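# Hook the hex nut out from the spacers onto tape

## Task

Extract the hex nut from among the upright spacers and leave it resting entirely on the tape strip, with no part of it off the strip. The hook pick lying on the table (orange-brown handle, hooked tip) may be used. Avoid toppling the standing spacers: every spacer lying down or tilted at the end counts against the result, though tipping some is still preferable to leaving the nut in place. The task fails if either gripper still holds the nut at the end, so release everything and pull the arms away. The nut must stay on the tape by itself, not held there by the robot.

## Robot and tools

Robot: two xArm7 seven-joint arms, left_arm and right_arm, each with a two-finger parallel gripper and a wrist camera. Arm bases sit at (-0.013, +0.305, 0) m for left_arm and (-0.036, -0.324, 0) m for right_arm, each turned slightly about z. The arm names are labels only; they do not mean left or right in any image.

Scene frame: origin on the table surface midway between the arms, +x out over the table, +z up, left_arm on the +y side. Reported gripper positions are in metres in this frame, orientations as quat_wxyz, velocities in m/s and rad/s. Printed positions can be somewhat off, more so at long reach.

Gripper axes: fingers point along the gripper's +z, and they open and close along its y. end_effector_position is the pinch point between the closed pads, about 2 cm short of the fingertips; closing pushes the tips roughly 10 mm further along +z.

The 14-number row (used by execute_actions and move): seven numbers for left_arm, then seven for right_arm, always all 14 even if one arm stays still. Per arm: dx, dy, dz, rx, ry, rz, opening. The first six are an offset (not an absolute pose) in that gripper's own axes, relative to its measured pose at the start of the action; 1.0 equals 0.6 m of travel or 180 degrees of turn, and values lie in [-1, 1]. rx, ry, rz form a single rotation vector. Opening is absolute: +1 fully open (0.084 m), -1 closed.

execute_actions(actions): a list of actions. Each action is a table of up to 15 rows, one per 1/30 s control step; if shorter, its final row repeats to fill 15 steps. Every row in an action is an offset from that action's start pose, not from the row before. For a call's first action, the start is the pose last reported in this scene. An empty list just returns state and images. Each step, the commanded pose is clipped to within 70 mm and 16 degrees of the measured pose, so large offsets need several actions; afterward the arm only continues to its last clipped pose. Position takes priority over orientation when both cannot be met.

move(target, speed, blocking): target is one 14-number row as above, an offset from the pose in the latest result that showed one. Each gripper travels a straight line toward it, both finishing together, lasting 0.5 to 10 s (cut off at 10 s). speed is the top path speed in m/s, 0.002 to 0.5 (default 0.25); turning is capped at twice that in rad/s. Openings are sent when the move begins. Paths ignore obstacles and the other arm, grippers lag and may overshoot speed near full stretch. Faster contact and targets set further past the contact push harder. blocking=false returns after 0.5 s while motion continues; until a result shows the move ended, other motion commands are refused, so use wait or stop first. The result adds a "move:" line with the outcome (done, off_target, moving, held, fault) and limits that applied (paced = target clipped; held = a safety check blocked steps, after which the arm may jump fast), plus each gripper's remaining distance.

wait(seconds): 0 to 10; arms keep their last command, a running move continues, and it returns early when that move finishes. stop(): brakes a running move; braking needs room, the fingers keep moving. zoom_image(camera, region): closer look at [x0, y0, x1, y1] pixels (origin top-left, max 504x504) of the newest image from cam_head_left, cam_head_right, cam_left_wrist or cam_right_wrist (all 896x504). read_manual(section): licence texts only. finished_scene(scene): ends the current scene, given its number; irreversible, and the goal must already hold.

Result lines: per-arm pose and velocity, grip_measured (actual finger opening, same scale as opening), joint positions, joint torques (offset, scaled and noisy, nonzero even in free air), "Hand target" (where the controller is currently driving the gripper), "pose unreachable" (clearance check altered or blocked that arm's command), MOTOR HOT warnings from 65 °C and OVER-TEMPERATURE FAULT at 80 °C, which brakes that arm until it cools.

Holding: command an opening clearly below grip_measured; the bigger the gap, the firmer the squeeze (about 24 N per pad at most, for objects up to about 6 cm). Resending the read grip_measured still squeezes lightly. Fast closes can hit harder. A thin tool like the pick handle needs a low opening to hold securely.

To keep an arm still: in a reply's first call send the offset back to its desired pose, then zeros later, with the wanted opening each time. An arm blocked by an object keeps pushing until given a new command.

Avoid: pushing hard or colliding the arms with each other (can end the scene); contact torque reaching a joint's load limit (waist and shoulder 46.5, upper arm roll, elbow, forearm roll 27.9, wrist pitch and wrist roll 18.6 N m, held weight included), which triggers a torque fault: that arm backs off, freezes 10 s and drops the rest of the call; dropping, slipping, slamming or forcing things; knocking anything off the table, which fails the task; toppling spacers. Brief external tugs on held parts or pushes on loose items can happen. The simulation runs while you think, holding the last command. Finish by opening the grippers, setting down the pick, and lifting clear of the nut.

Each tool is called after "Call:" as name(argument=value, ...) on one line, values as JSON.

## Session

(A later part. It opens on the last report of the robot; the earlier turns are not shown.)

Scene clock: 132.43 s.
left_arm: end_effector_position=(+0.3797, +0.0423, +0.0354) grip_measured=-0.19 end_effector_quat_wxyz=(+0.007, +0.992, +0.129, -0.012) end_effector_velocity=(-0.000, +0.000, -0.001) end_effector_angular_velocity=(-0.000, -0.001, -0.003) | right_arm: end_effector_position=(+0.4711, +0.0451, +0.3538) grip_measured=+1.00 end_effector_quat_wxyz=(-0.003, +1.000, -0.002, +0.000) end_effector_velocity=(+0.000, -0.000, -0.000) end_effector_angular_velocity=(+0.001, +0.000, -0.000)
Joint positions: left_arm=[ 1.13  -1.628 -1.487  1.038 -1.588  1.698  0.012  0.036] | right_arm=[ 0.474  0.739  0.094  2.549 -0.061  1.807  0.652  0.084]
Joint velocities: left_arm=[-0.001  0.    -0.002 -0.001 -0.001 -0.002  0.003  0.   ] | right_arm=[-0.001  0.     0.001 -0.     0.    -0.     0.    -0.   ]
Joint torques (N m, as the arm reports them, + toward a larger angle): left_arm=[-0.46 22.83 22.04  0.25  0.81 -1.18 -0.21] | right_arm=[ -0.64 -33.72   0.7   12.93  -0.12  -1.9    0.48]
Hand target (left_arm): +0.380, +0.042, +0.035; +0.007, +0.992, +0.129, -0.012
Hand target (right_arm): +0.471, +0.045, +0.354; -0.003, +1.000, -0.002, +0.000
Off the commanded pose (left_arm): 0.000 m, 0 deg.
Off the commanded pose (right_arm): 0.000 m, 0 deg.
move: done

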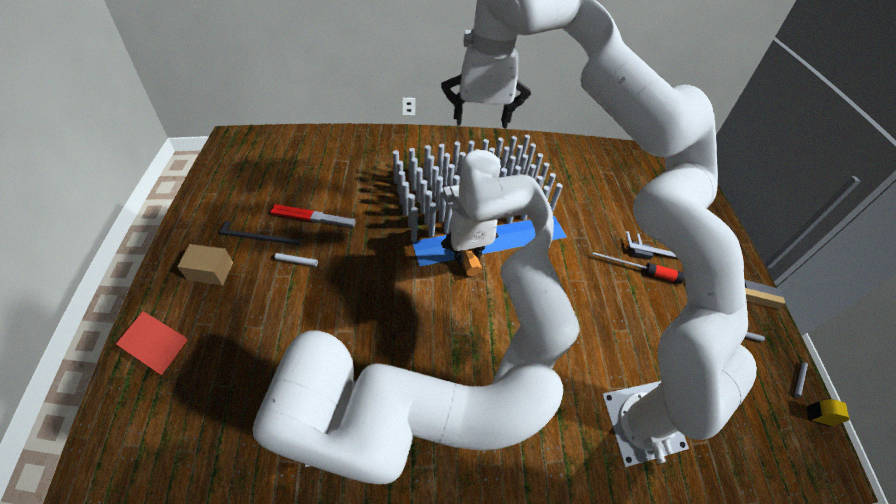

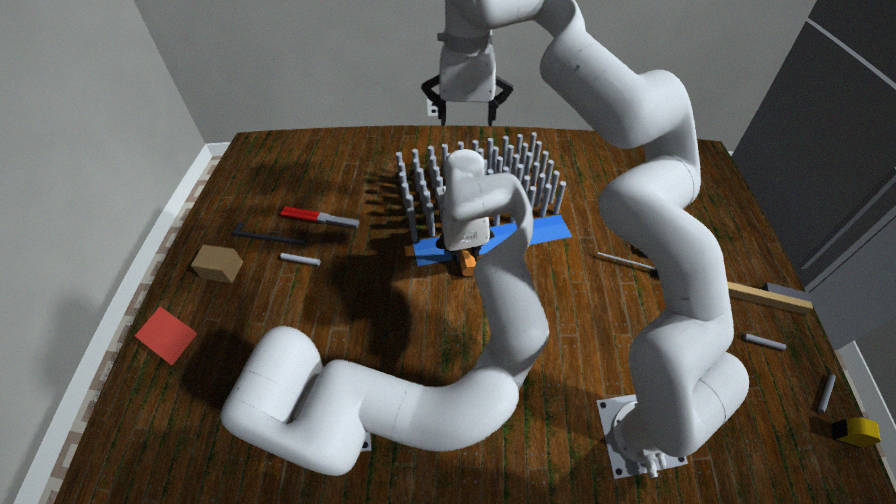

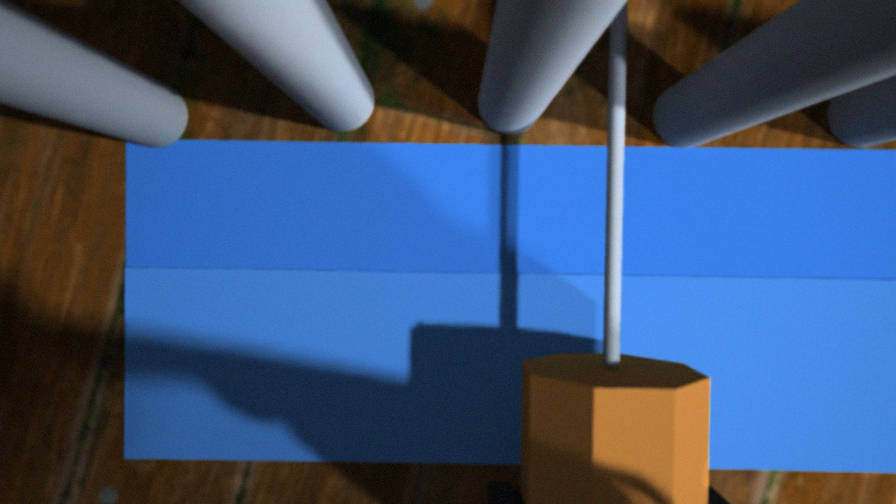

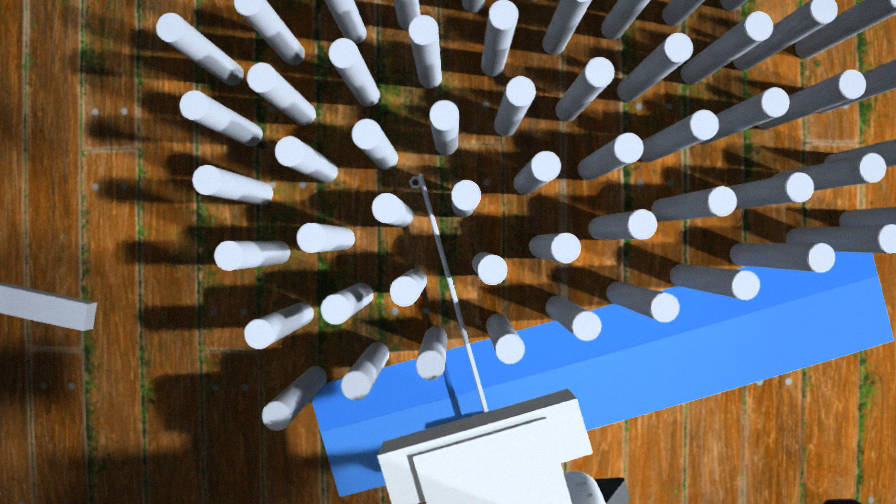

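Call:
move(target=[-0.0015,0,-0.002,0,0,-0.0071,-0.6,0,0,0,0,0,0,1], speed=0.01)

Call:
zoom_image(camera="cam_right_wrist", region=[390, 150, 450, 210])

Call:
move(target=[0,0,0.011,0,0,0,-0.6,0,0,0,0,0,0,1], speed=0.01)

Call:
move(target=[0,0,0,0,0,0.012,-0.6,0,0,0,0,0,0,1], speed=0.015)

Call:
zoom_image(camera="cam_right_wrist", region=[390, 150, 450, 210])

Scene clock: 146.43 s.
left_arm: end_effector_position=(+0.3788, +0.0421, +0.0366) grip_measured=-0.19 end_effector_quat_wxyz=(+0.007, +0.990, +0.140, -0.012) end_effector_velocity=(-0.000, +0.001, +0.000) end_effector_angular_velocity=(+0.000, +0.000, +0.004) | right_arm: end_effector_position=(+0.4711, +0.0451, +0.3538) grip_measured=+1.00 end_effector_quat_wxyz=(-0.003, +1.000, -0.002, +0.000) end_effector_velocity=(-0.000, +0.000, -0.000) end_effector_angular_velocity=(+0.001, +0.002, +0.000)
Joint positions: left_arm=[ 1.128 -1.627 -1.484  1.036 -1.586  1.7   -0.01   0.036] | right_arm=[ 0.474  0.739  0.094  2.549 -0.061  1.807  0.652  0.084]
Joint velocities: left_arm=[-0.     0.     0.    -0.001  0.001  0.    -0.003  0.   ] | right_arm=[-0.    -0.     0.001 -0.001  0.001  0.     0.    -0.   ]
Joint torques (N m, as the arm reports them, + toward a larger angle): left_arm=[-0.85 22.28 22.42  0.07  0.65 -1.08 -0.46] | right_arm=[ -0.5  -33.6    0.34  12.81  -0.05  -1.88   0.39]
Hand target (left_arm): +0.379, +0.042, +0.037; +0.007, +0.990, +0.140, -0.012
Hand target (right_arm): +0.471, +0.045, +0.354; -0.003, +1.000, -0.002, +0.000
Off the commanded pose (left_arm): 0.000 m, 0 deg.
Off the commanded pose (right_arm): 0.000 m, 0 deg.
move: done

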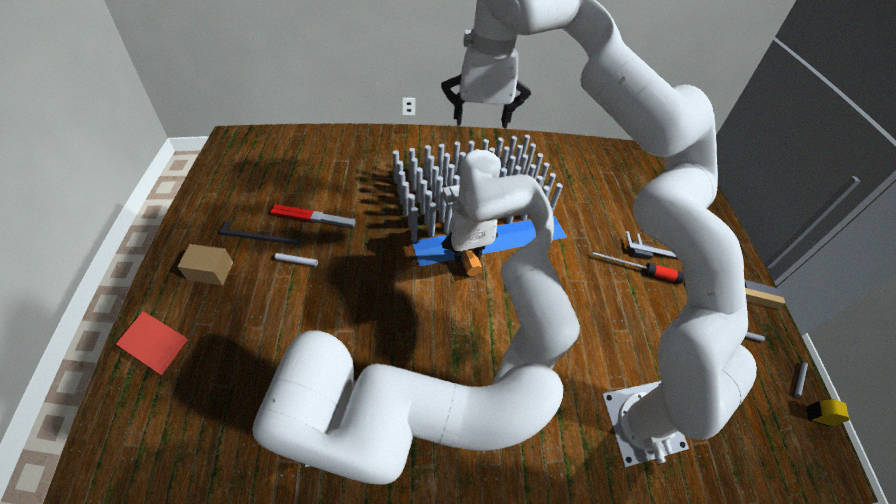

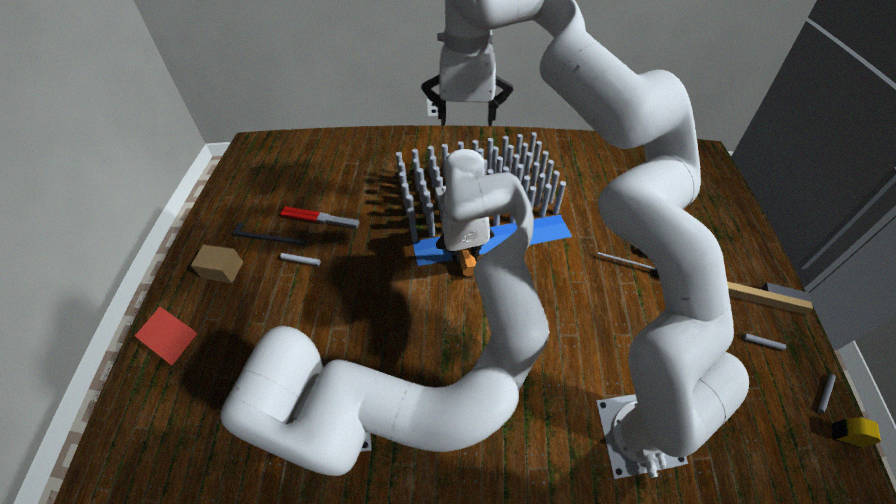

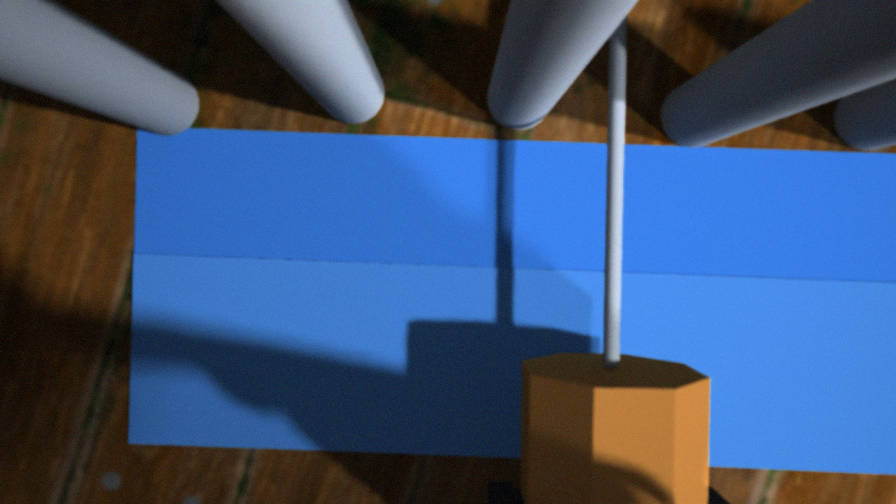

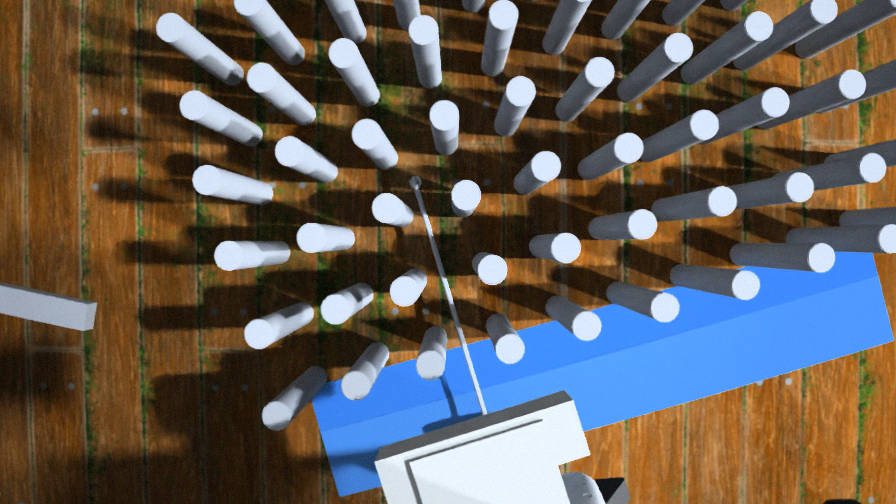

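Region (390, 150, 450, 210) of cam_right_wrist's 896x504 image, scaled by 8.400, with more detail than that image has.

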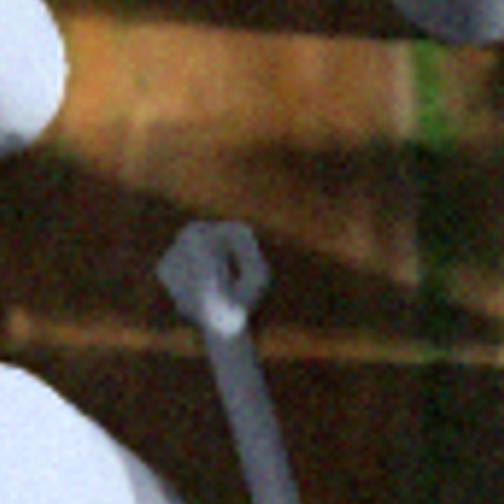

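Scene clock: 147.30 s.
left_arm: end_effector_position=(+0.3787, +0.0420, +0.0301) grip_measured=-0.19 end_effector_quat_wxyz=(+0.007, +0.990, +0.140, -0.012) end_effector_velocity=(+0.000, -0.000, -0.000) end_effector_angular_velocity=(-0.000, -0.002, +0.000) | right_arm: end_effector_position=(+0.4711, +0.0451, +0.3538) grip_measured=+1.00 end_effector_quat_wxyz=(-0.003, +1.000, -0.002, +0.000) end_effector_velocity=(+0.000, -0.000, -0.000) end_effector_angular_velocity=(+0.001, +0.000, -0.000)
Joint positions: left_arm=[ 1.126 -1.634 -1.498  1.035 -1.598  1.692 -0.011  0.036] | right_arm=[ 0.474  0.739  0.094  2.549 -0.061  1.807  0.652  0.084]
Joint velocities: left_arm=[-0.    -0.001 -0.    -0.    -0.002 -0.001 -0.     0.   ] | right_arm=[-0.     0.     0.    -0.     0.001 -0.    -0.    -0.   ]
Joint torques (N m, as the arm reports them, + toward a larger angle): left_arm=[-0.97 24.   22.04  0.    0.96 -1.66 -0.06] | right_arm=[ -0.62 -33.82   0.53  12.45  -0.12  -1.98   0.57]
Hand target (left_arm): +0.379, +0.042, +0.030; +0.007, +0.990, +0.140, -0.012
Hand target (right_arm): +0.471, +0.045, +0.354; -0.003, +1.000, -0.002, +0.000
Off the commanded pose (left_arm): 0.000 m, 0 deg.
Off the commanded pose (right_arm): 0.000 m, 0 deg.
move: done

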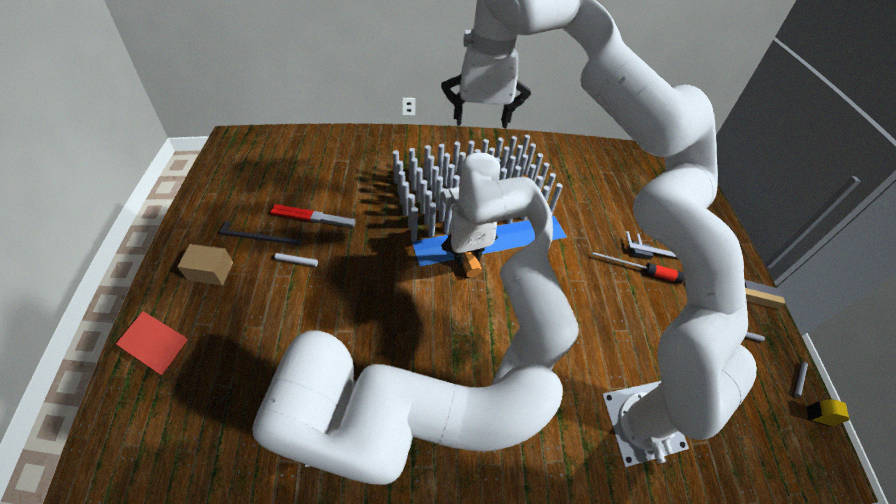

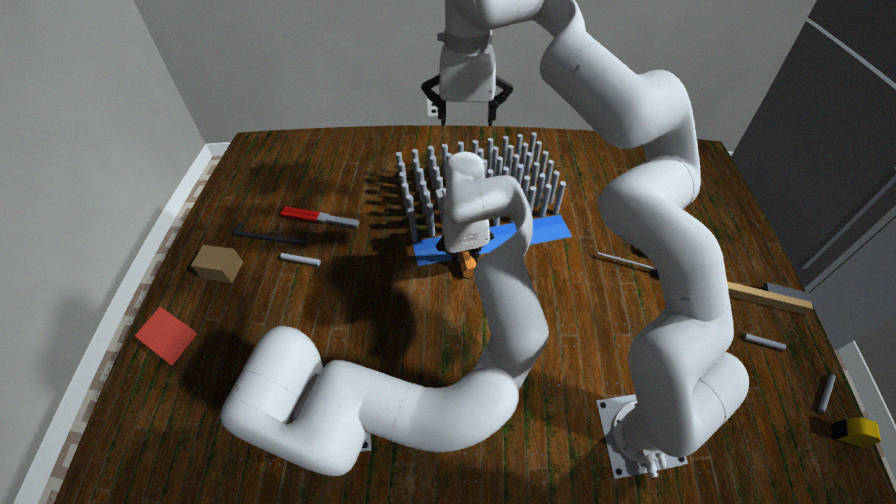

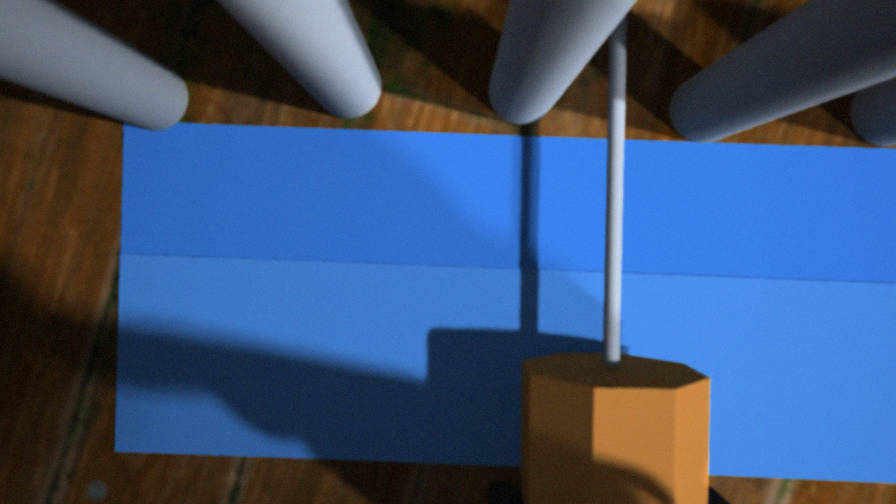

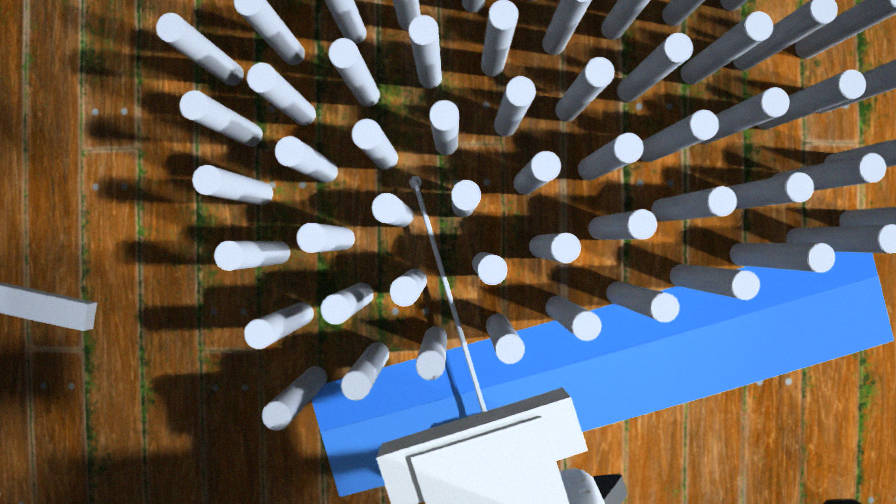

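Scene clock: 148.77 s.
left_arm: end_effector_position=(+0.3787, +0.0420, +0.0301) grip_measured=-0.19 end_effector_quat_wxyz=(+0.007, +0.992, +0.121, -0.012) end_effector_velocity=(-0.001, +0.000, -0.002) end_effector_angular_velocity=(-0.000, +0.004, -0.003) | right_arm: end_effector_position=(+0.4711, +0.0451, +0.3538) grip_measured=+1.00 end_effector_quat_wxyz=(-0.003, +1.000, -0.002, +0.000) end_effector_velocity=(-0.000, +0.001, -0.001) end_effector_angular_velocity=(+0.000, +0.002, +0.001)
Joint positions: left_arm=[ 1.126 -1.634 -1.498  1.035 -1.598  1.692  0.026  0.036] | right_arm=[ 0.474  0.739  0.094  2.549 -0.061  1.807  0.652  0.084]
Joint velocities: left_arm=[ 0.     0.    -0.004 -0.001 -0.001  0.001  0.004  0.   ] | right_arm=[-0.     0.001  0.001 -0.     0.001 -0.     0.    -0.   ]
Joint torques (N m, as the arm reports them, + toward a larger angle): left_arm=[-0.51 23.4  22.26 -0.18  0.86 -1.37 -0.52] | right_arm=[ -0.16 -33.54   0.49  12.35  -0.26  -1.93   0.34]
Hand target (left_arm): +0.379, +0.042, +0.030; +0.007, +0.993, +0.121, -0.012
Hand target (right_arm): +0.471, +0.045, +0.354; -0.003, +1.000, -0.002, +0.000
Off the commanded pose (left_arm): 0.000 m, 0 deg.
Off the commanded pose (right_arm): 0.000 m, 0 deg.
move: done

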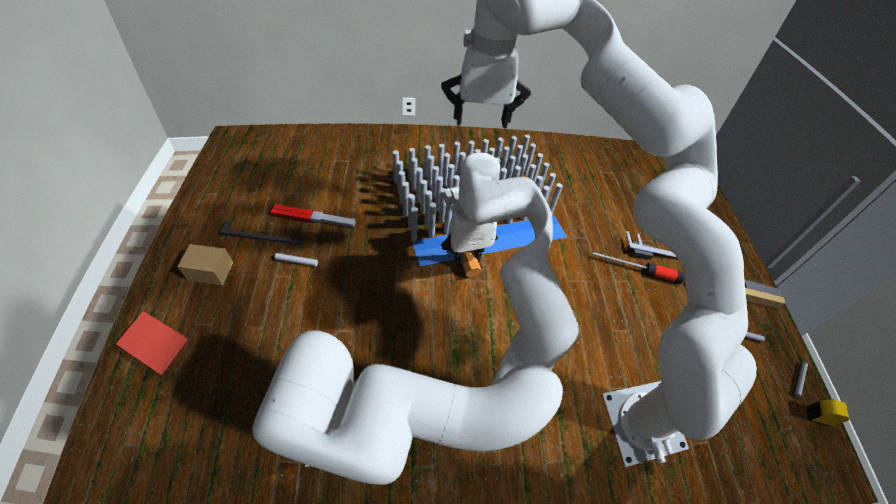

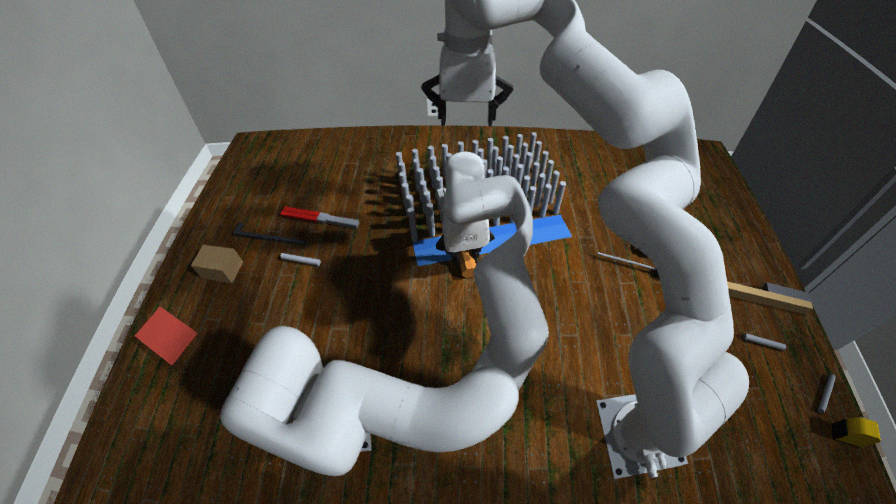

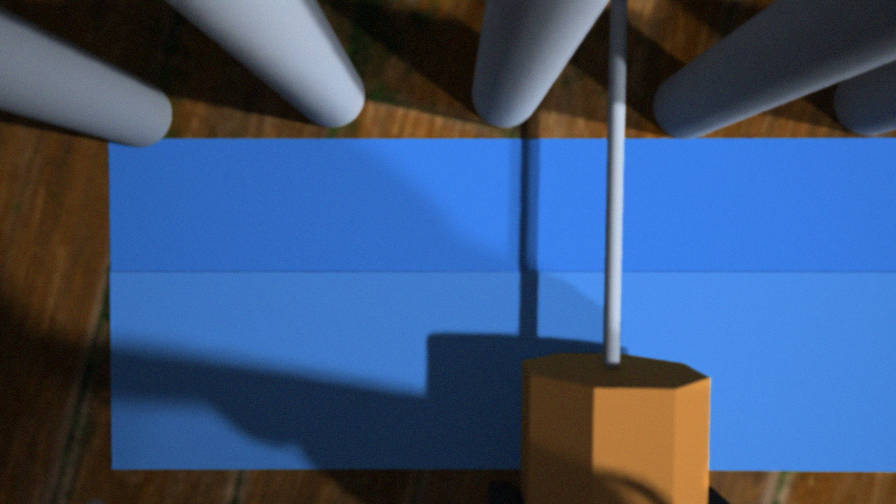

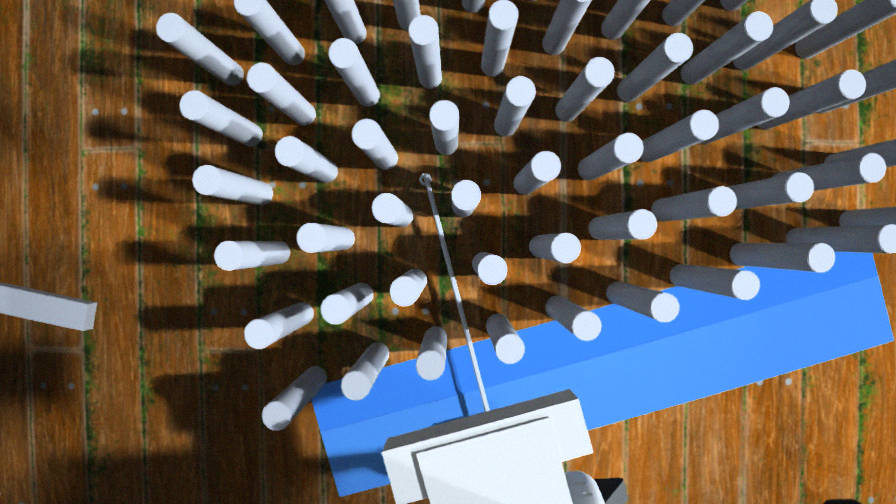

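Region (390, 150, 450, 210) of cam_right_wrist's 896x504 image, scaled by 8.400, with more detail than that image has.

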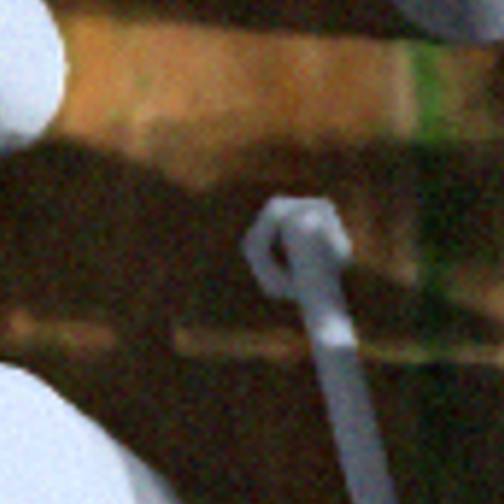

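Call:
move(target=[-0.255,0,0.0068,0,0,0,-0.6,0,0,0,0,0,0,1], speed=0.04)

Call:
move(target=[0.001,-0.001,-0.035,0,0.008,0,-0.6,0,0,0,0,0,0,1], speed=0.03)

Scene clock: 158.70 s.
left_arm: end_effector_position=(+0.2305, +0.0043, +0.0299) grip_measured=-0.19 end_effector_quat_wxyz=(+0.007, +0.992, +0.122, -0.012) end_effector_velocity=(-0.001, +0.000, -0.000) end_effector_angular_velocity=(+0.001, +0.001, +0.001) | right_arm: end_effector_position=(+0.4711, +0.0451, +0.3538) grip_measured=+1.00 end_effector_quat_wxyz=(-0.003, +1.000, -0.002, +0.000) end_effector_velocity=(+0.000, -0.000, -0.000) end_effector_angular_velocity=(+0.001, +0.001, -0.000)
Joint positions: left_arm=[ 0.596 -1.659 -1.5    0.72  -1.592  1.706 -0.19   0.036] | right_arm=[ 0.474  0.739  0.094  2.549 -0.061  1.807  0.652  0.084]
Joint velocities: left_arm=[-0.003 -0.    -0.    -0.002  0.001  0.001 -0.003 -0.   ] | right_arm=[-0.001  0.    -0.     0.     0.002 -0.    -0.     0.   ]
Joint torques (N m, as the arm reports them, + toward a larger angle): left_arm=[-0.56 16.69 19.32  0.34  1.03 -1.61 -0.46] | right_arm=[ -0.15 -33.89   0.62  12.76  -0.46  -1.9    0.63]
Hand target (left_arm): +0.230, +0.004, +0.030; +0.007, +0.993, +0.121, -0.012
Hand target (right_arm): +0.471, +0.045, +0.354; -0.003, +1.000, -0.002, +0.000
Off the commanded pose (left_arm): 0.001 m, 0 deg.
Off the commanded pose (right_arm): 0.000 m, 0 deg.
move: done

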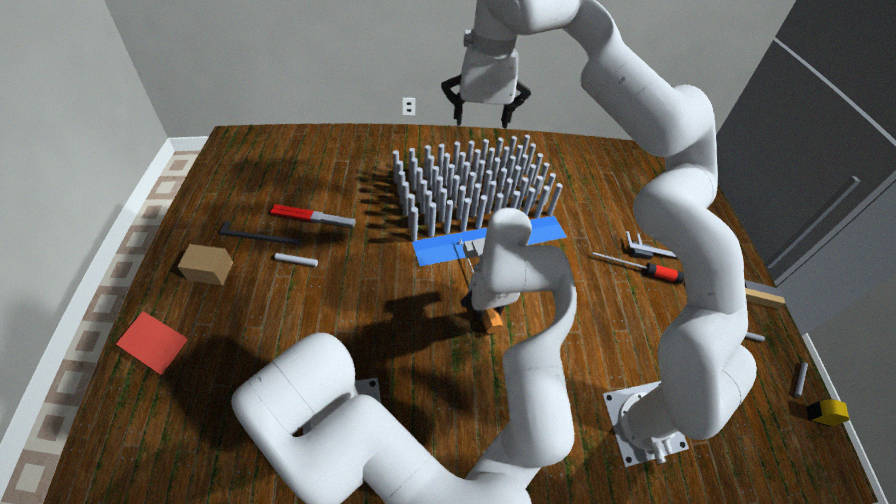

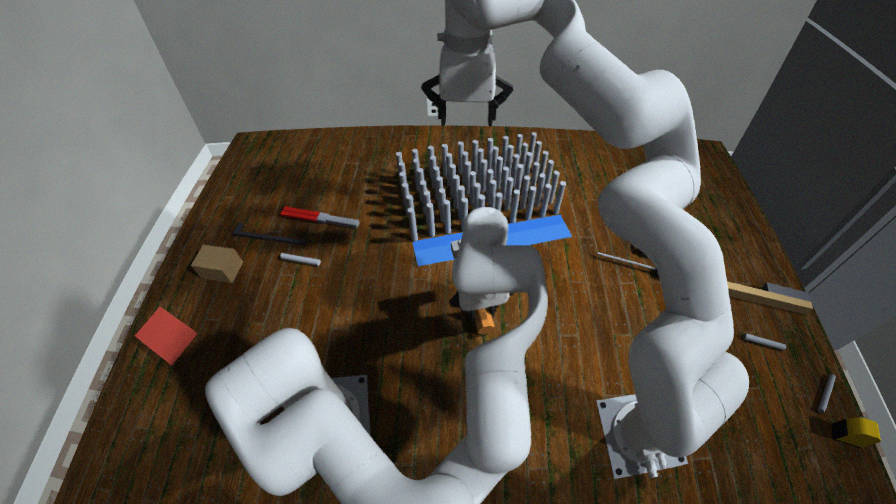

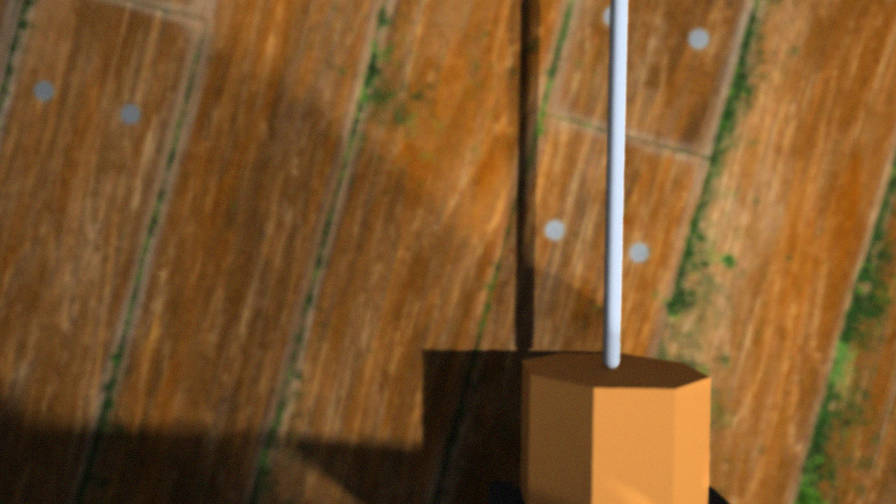

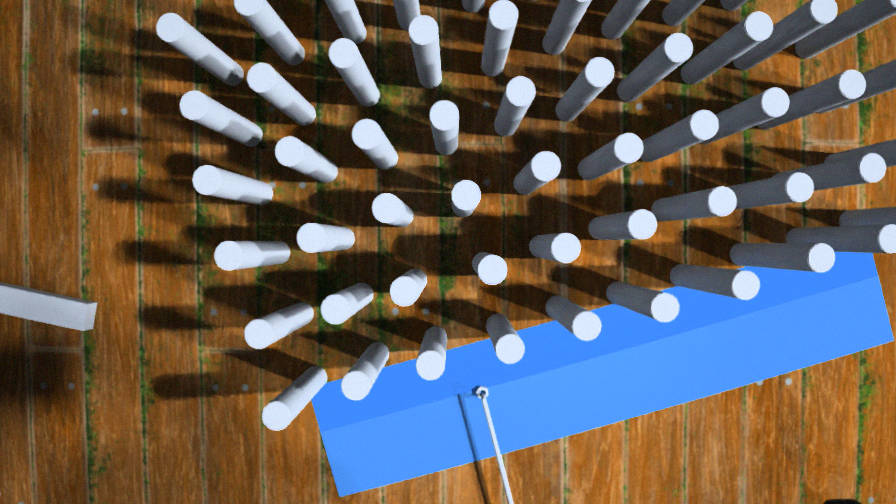

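Scene clock: 159.70 s.
left_arm: end_effector_position=(+0.2313, +0.0055, +0.0507) grip_measured=-0.19 end_effector_quat_wxyz=(+0.006, +0.993, +0.122, +0.001) end_effector_velocity=(+0.000, +0.001, +0.001) end_effector_angular_velocity=(+0.001, -0.002, +0.003) | right_arm: end_effector_position=(+0.4711, +0.0451, +0.3538) grip_measured=+1.00 end_effector_quat_wxyz=(-0.003, +1.000, -0.002, +0.000) end_effector_velocity=(+0.001, -0.001, -0.001) end_effector_angular_velocity=(-0.001, +0.001, -0.002)
Joint positions: left_arm=[ 0.586 -1.657 -1.444  0.716 -1.543  1.717 -0.195  0.036] | right_arm=[ 0.474  0.739  0.094  2.549 -0.061  1.807  0.652  0.084]
Joint velocities: left_arm=[-0.    -0.001  0.003 -0.002  0.004  0.001 -0.    -0.   ] | right_arm=[-0.001  0.002 -0.001  0.     0.    -0.    -0.     0.   ]
Joint torques (N m, as the arm reports them, + toward a larger angle): left_arm=[-0.94 17.25 19.11  0.89  1.21 -1.82 -0.71] | right_arm=[ -0.36 -33.83   0.54  12.73  -0.14  -1.86   0.57]
Hand target (left_arm): +0.231, +0.005, +0.051; +0.006, +0.993, +0.122, +0.001
Hand target (right_arm): +0.471, +0.045, +0.354; -0.003, +1.000, -0.002, +0.000
Off the commanded pose (left_arm): 0.000 m, 0 deg.
Off the commanded pose (right_arm): 0.000 m, 0 deg.
move: done

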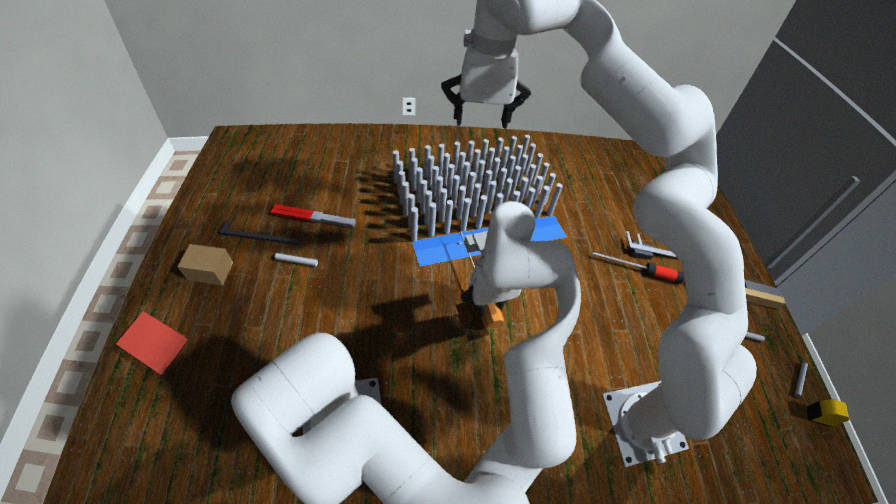

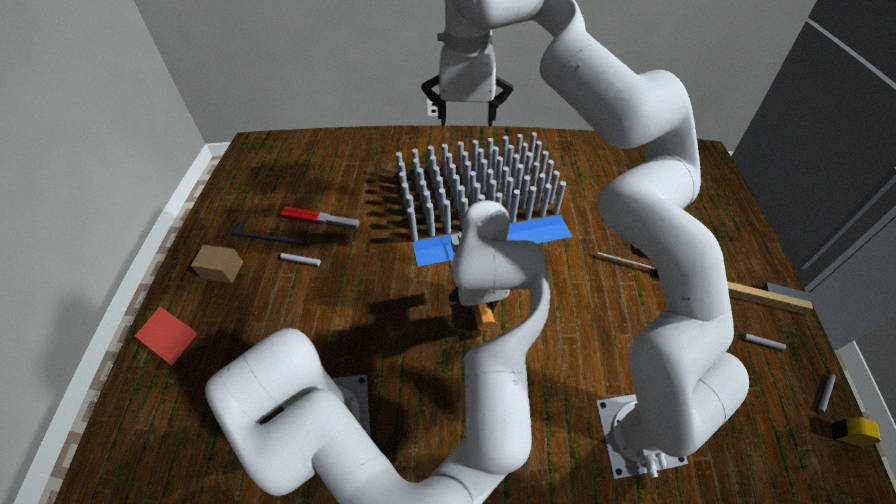

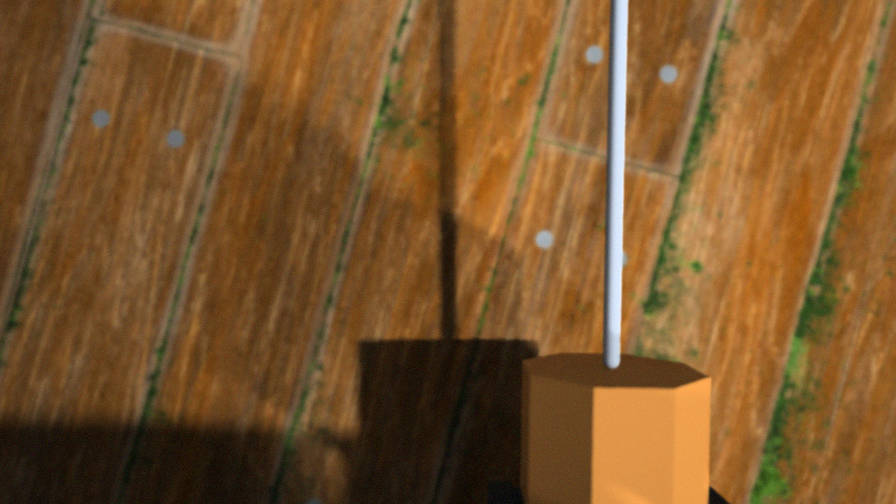

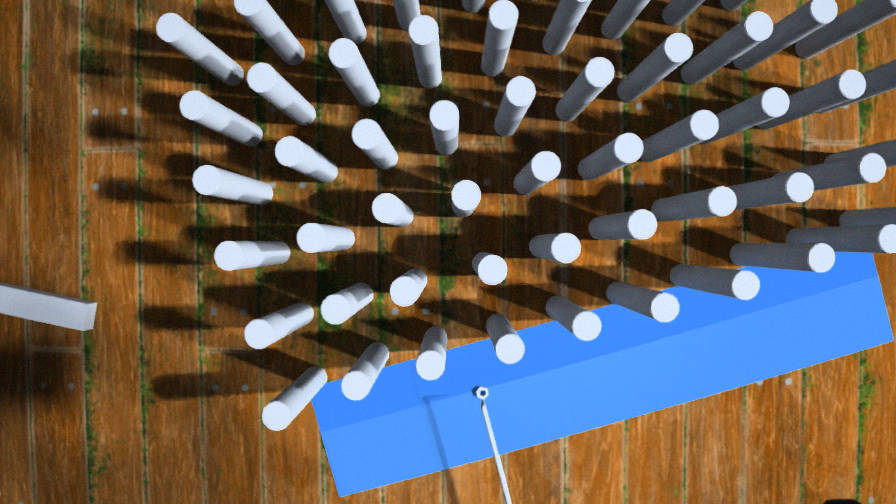

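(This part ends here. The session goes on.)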